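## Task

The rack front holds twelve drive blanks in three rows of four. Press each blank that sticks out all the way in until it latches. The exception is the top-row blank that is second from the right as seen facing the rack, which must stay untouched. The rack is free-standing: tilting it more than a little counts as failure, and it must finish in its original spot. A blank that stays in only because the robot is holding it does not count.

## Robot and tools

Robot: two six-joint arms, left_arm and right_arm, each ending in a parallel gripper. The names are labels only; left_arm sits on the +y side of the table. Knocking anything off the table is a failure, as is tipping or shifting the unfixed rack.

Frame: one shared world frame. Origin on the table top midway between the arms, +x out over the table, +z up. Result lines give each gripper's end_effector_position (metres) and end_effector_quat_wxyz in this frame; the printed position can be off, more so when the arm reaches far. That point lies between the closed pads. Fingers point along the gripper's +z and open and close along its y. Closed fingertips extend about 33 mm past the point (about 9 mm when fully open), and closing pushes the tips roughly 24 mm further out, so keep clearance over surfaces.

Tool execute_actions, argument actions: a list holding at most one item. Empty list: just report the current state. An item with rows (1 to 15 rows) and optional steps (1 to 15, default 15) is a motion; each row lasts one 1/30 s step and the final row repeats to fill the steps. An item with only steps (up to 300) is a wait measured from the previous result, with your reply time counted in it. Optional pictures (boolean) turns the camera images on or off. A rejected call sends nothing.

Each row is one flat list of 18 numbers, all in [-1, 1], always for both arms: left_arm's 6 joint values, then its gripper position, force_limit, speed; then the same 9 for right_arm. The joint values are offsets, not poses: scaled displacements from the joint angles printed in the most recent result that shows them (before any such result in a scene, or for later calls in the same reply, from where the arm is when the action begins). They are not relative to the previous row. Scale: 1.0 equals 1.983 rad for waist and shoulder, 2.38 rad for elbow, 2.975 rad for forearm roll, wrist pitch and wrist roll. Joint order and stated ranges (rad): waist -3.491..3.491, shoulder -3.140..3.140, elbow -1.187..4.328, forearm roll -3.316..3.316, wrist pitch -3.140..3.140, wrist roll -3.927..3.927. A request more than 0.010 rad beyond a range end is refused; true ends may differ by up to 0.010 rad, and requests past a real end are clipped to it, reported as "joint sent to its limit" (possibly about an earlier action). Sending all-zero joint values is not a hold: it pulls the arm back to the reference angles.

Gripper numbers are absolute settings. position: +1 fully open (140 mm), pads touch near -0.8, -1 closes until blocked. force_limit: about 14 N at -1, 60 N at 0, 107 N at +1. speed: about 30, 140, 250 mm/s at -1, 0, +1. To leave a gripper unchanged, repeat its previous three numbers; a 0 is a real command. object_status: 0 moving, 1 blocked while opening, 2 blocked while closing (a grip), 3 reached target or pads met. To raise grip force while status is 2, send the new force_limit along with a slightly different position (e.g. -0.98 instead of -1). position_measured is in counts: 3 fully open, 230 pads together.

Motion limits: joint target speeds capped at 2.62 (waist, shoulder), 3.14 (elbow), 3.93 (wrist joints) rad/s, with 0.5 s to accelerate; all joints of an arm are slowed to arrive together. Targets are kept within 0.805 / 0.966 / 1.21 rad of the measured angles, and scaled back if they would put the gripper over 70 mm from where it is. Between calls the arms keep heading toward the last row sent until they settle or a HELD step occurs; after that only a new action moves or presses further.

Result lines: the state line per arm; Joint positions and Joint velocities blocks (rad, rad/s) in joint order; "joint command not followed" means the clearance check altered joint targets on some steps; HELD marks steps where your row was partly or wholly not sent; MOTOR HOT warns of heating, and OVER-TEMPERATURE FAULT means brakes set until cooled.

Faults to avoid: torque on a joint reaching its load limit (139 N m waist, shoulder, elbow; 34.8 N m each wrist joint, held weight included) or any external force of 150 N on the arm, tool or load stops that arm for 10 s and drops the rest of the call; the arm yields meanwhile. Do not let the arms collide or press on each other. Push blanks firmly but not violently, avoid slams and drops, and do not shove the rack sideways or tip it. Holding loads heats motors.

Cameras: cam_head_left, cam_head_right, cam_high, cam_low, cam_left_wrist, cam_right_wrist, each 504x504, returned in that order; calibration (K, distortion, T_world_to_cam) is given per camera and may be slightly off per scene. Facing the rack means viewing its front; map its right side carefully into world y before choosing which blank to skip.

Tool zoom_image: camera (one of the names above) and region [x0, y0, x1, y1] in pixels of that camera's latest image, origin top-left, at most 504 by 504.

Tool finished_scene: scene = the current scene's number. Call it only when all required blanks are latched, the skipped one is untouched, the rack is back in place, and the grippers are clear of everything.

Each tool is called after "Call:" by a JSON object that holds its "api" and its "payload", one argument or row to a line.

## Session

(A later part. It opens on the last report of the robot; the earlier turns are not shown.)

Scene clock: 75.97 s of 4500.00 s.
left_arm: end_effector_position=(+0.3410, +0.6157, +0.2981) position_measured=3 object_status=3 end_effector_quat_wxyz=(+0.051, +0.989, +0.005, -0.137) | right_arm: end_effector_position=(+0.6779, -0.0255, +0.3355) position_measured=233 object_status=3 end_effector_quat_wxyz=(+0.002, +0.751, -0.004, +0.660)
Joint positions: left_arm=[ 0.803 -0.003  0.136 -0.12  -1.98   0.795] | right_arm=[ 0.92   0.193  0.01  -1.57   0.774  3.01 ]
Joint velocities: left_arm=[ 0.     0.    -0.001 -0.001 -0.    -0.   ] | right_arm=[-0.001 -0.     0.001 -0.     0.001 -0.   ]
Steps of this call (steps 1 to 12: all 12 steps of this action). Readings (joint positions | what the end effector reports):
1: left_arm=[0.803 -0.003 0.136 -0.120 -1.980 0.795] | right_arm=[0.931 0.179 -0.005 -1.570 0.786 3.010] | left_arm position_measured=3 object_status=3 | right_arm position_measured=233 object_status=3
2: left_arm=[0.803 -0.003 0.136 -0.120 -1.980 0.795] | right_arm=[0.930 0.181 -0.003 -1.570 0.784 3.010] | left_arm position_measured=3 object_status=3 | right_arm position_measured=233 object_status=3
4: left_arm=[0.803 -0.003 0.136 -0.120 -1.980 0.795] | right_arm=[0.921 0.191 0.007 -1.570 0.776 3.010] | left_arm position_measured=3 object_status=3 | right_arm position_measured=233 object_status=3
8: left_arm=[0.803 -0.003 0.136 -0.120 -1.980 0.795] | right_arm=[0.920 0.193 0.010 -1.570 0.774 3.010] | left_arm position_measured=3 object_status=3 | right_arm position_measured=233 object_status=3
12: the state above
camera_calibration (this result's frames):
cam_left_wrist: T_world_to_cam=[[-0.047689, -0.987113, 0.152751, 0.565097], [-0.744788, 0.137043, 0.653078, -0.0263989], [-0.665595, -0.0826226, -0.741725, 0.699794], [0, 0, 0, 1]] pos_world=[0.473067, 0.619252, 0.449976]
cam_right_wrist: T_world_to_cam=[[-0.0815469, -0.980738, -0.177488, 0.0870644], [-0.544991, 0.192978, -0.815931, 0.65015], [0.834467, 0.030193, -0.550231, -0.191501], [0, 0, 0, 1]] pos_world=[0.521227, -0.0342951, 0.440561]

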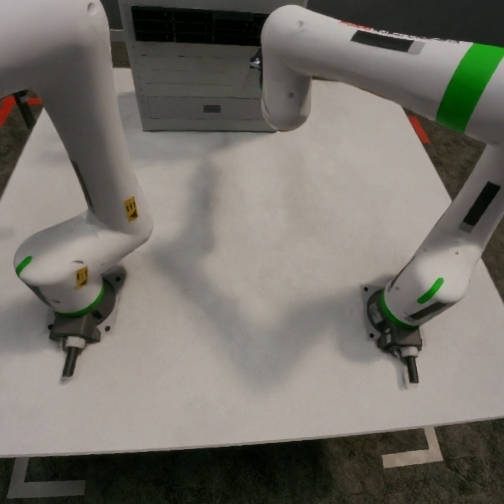

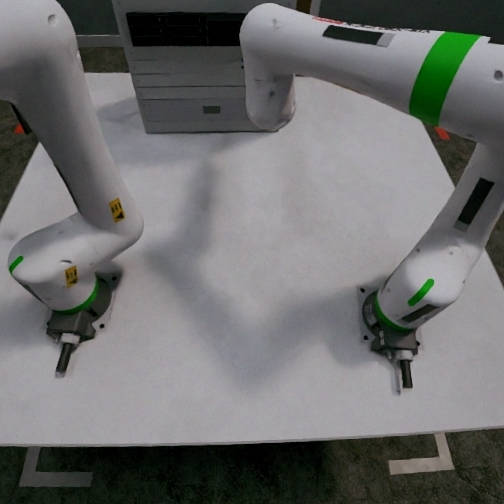

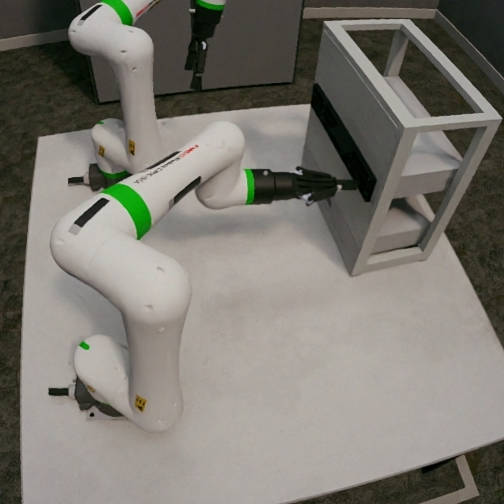

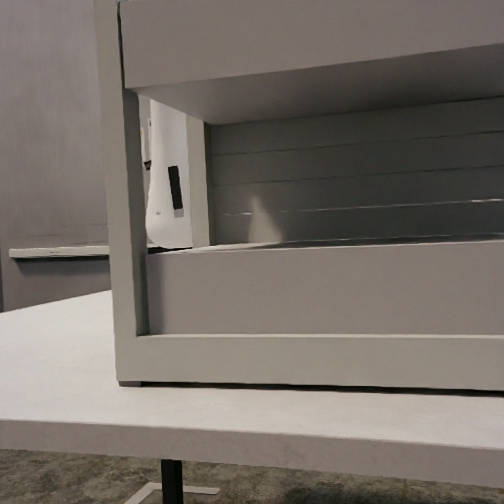

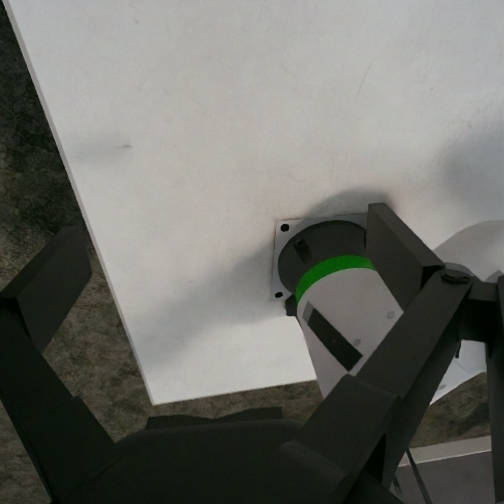

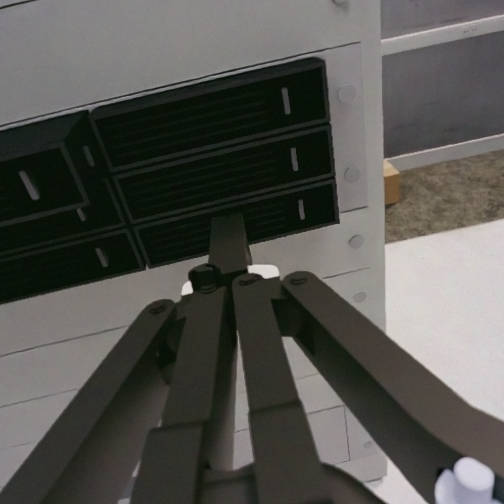

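Latched. Retreat and check.

Call:
{"api": "execute_actions", "payload": {
  "actions": [
    {"rows":[[0,0,0,0,0,0,1,0,0,0.1,-0.07,-0.063,0,0.03,0,-1,0,0]]}
  ]
}}

Call:
{"api": "zoom_image", "payload": {
  "camera": "cam_high",
  "region": [280,70,420,210]
}}

Scene clock: 81.40 s of 4500.00 s.
left_arm: end_effector_position=(+0.3410, +0.6157, +0.2981) position_measured=3 object_status=3 end_effector_quat_wxyz=(+0.051, +0.989, +0.005, -0.137) | right_arm: end_effector_position=(+0.5709, +0.0247, +0.3397) position_measured=233 object_status=3 end_effector_quat_wxyz=(-0.028, +0.749, +0.044, +0.661)
Joint positions: left_arm=[ 0.803 -0.003  0.136 -0.12  -1.98   0.795] | right_arm=[ 1.118  0.054 -0.139 -1.57   0.863  3.01 ]
Joint velocities: left_arm=[0.001 0.    0.001 0.001 0.001 0.   ] | right_arm=[ 0.005 -0.003 -0.003 -0.001  0.002  0.   ]
Steps of this call (steps 1 to 15: the robot went on to your last target; steps 16 to 90: nothing new was sent; then 1.93 s passed at rest; steps 91 to 105: all 15 steps of this action). Readings (joint positions | what the end effector reports):
91: left_arm=[0.803 -0.003 0.136 -0.120 -1.980 0.795] | right_arm=[0.920 0.193 0.010 -1.570 0.774 3.010] | left_arm position_measured=3 object_status=3 | right_arm position_measured=233 object_status=3
92: left_arm=[0.803 -0.003 0.136 -0.120 -1.980 0.795] | right_arm=[0.922 0.191 0.010 -1.570 0.775 3.010] | left_arm position_measured=3 object_status=3 | right_arm position_measured=233 object_status=3
94: left_arm=[0.803 -0.003 0.136 -0.120 -1.980 0.795] | right_arm=[0.943 0.177 -0.006 -1.570 0.784 3.010] | left_arm position_measured=3 object_status=3 | right_arm position_measured=233 object_status=3
98: left_arm=[0.803 -0.003 0.136 -0.120 -1.980 0.795] | right_arm=[1.035 0.112 -0.076 -1.570 0.826 3.010] | left_arm position_measured=3 object_status=3 | right_arm position_measured=233 object_status=3
105: the state above
camera_calibration (this result's frames):
cam_left_wrist: T_world_to_cam=[[-0.047689, -0.987113, 0.152751, 0.565097], [-0.744788, 0.137043, 0.653078, -0.0263989], [-0.665595, -0.0826225, -0.741725, 0.699794], [0, 0, 0, 1]] pos_world=[0.473067, 0.619252, 0.449976]
cam_right_wrist: T_world_to_cam=[[0.0281164, -0.986914, -0.158775, 0.0595567], [-0.557401, 0.116371, -0.822047, 0.596689], [0.829767, 0.111614, -0.546835, -0.101882], [0, 0, 0, 1]] pos_world=[0.415459, 0.000711424, 0.44425]

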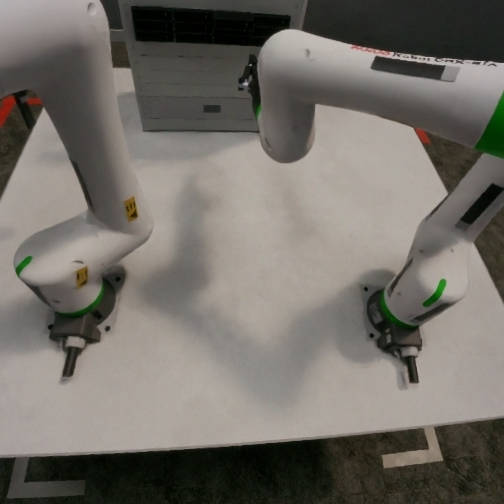

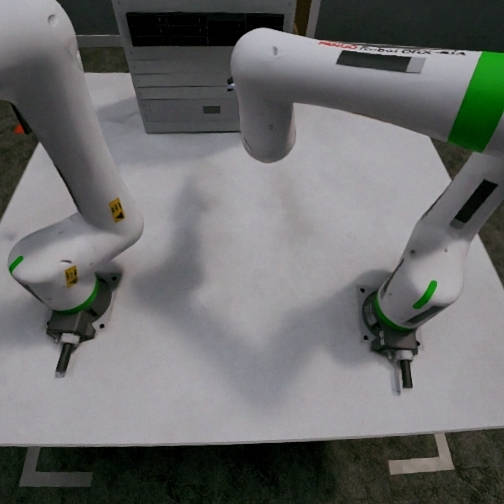

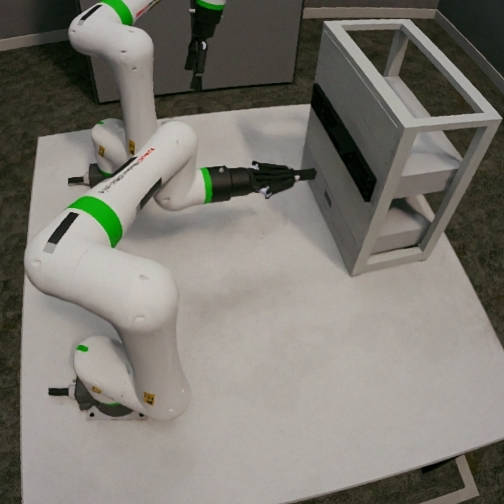

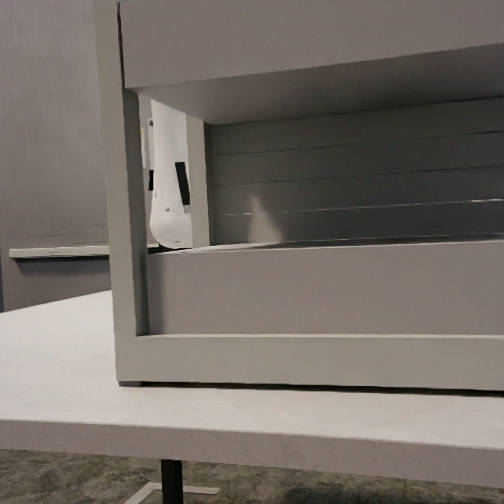

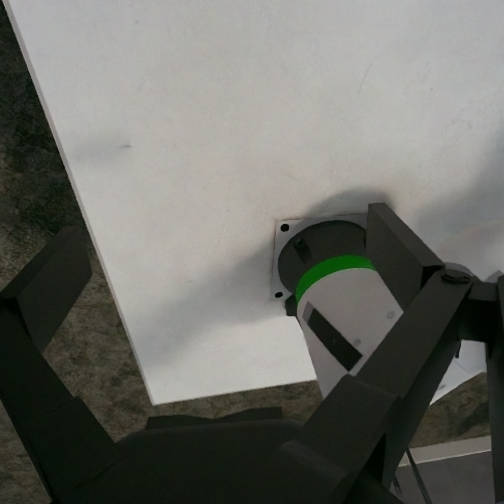

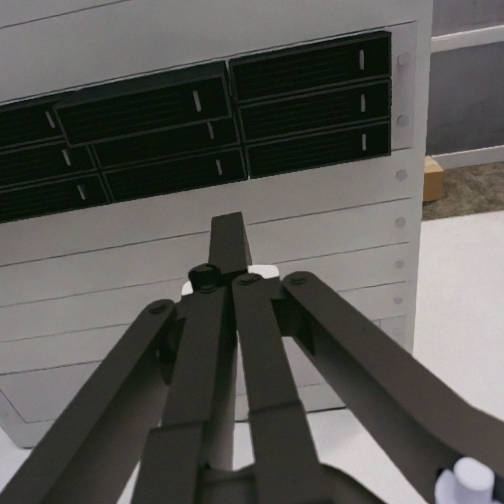

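Region (280, 70, 420, 210) of cam_high's 504x504 image, scaled by 3.600, with more detail than that image has.

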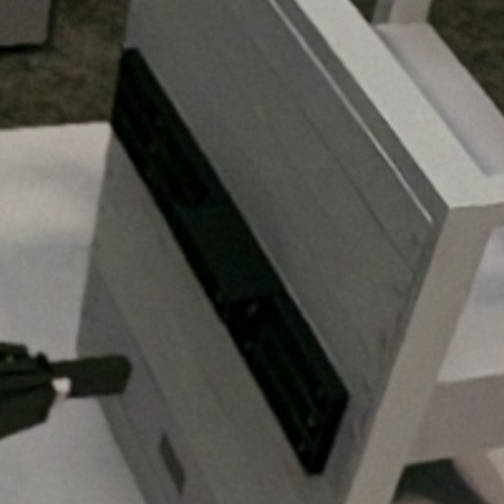

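Call:
{"api": "finished_scene", "payload": {
  "scene": 2
}}

The scene is finished: the task was done.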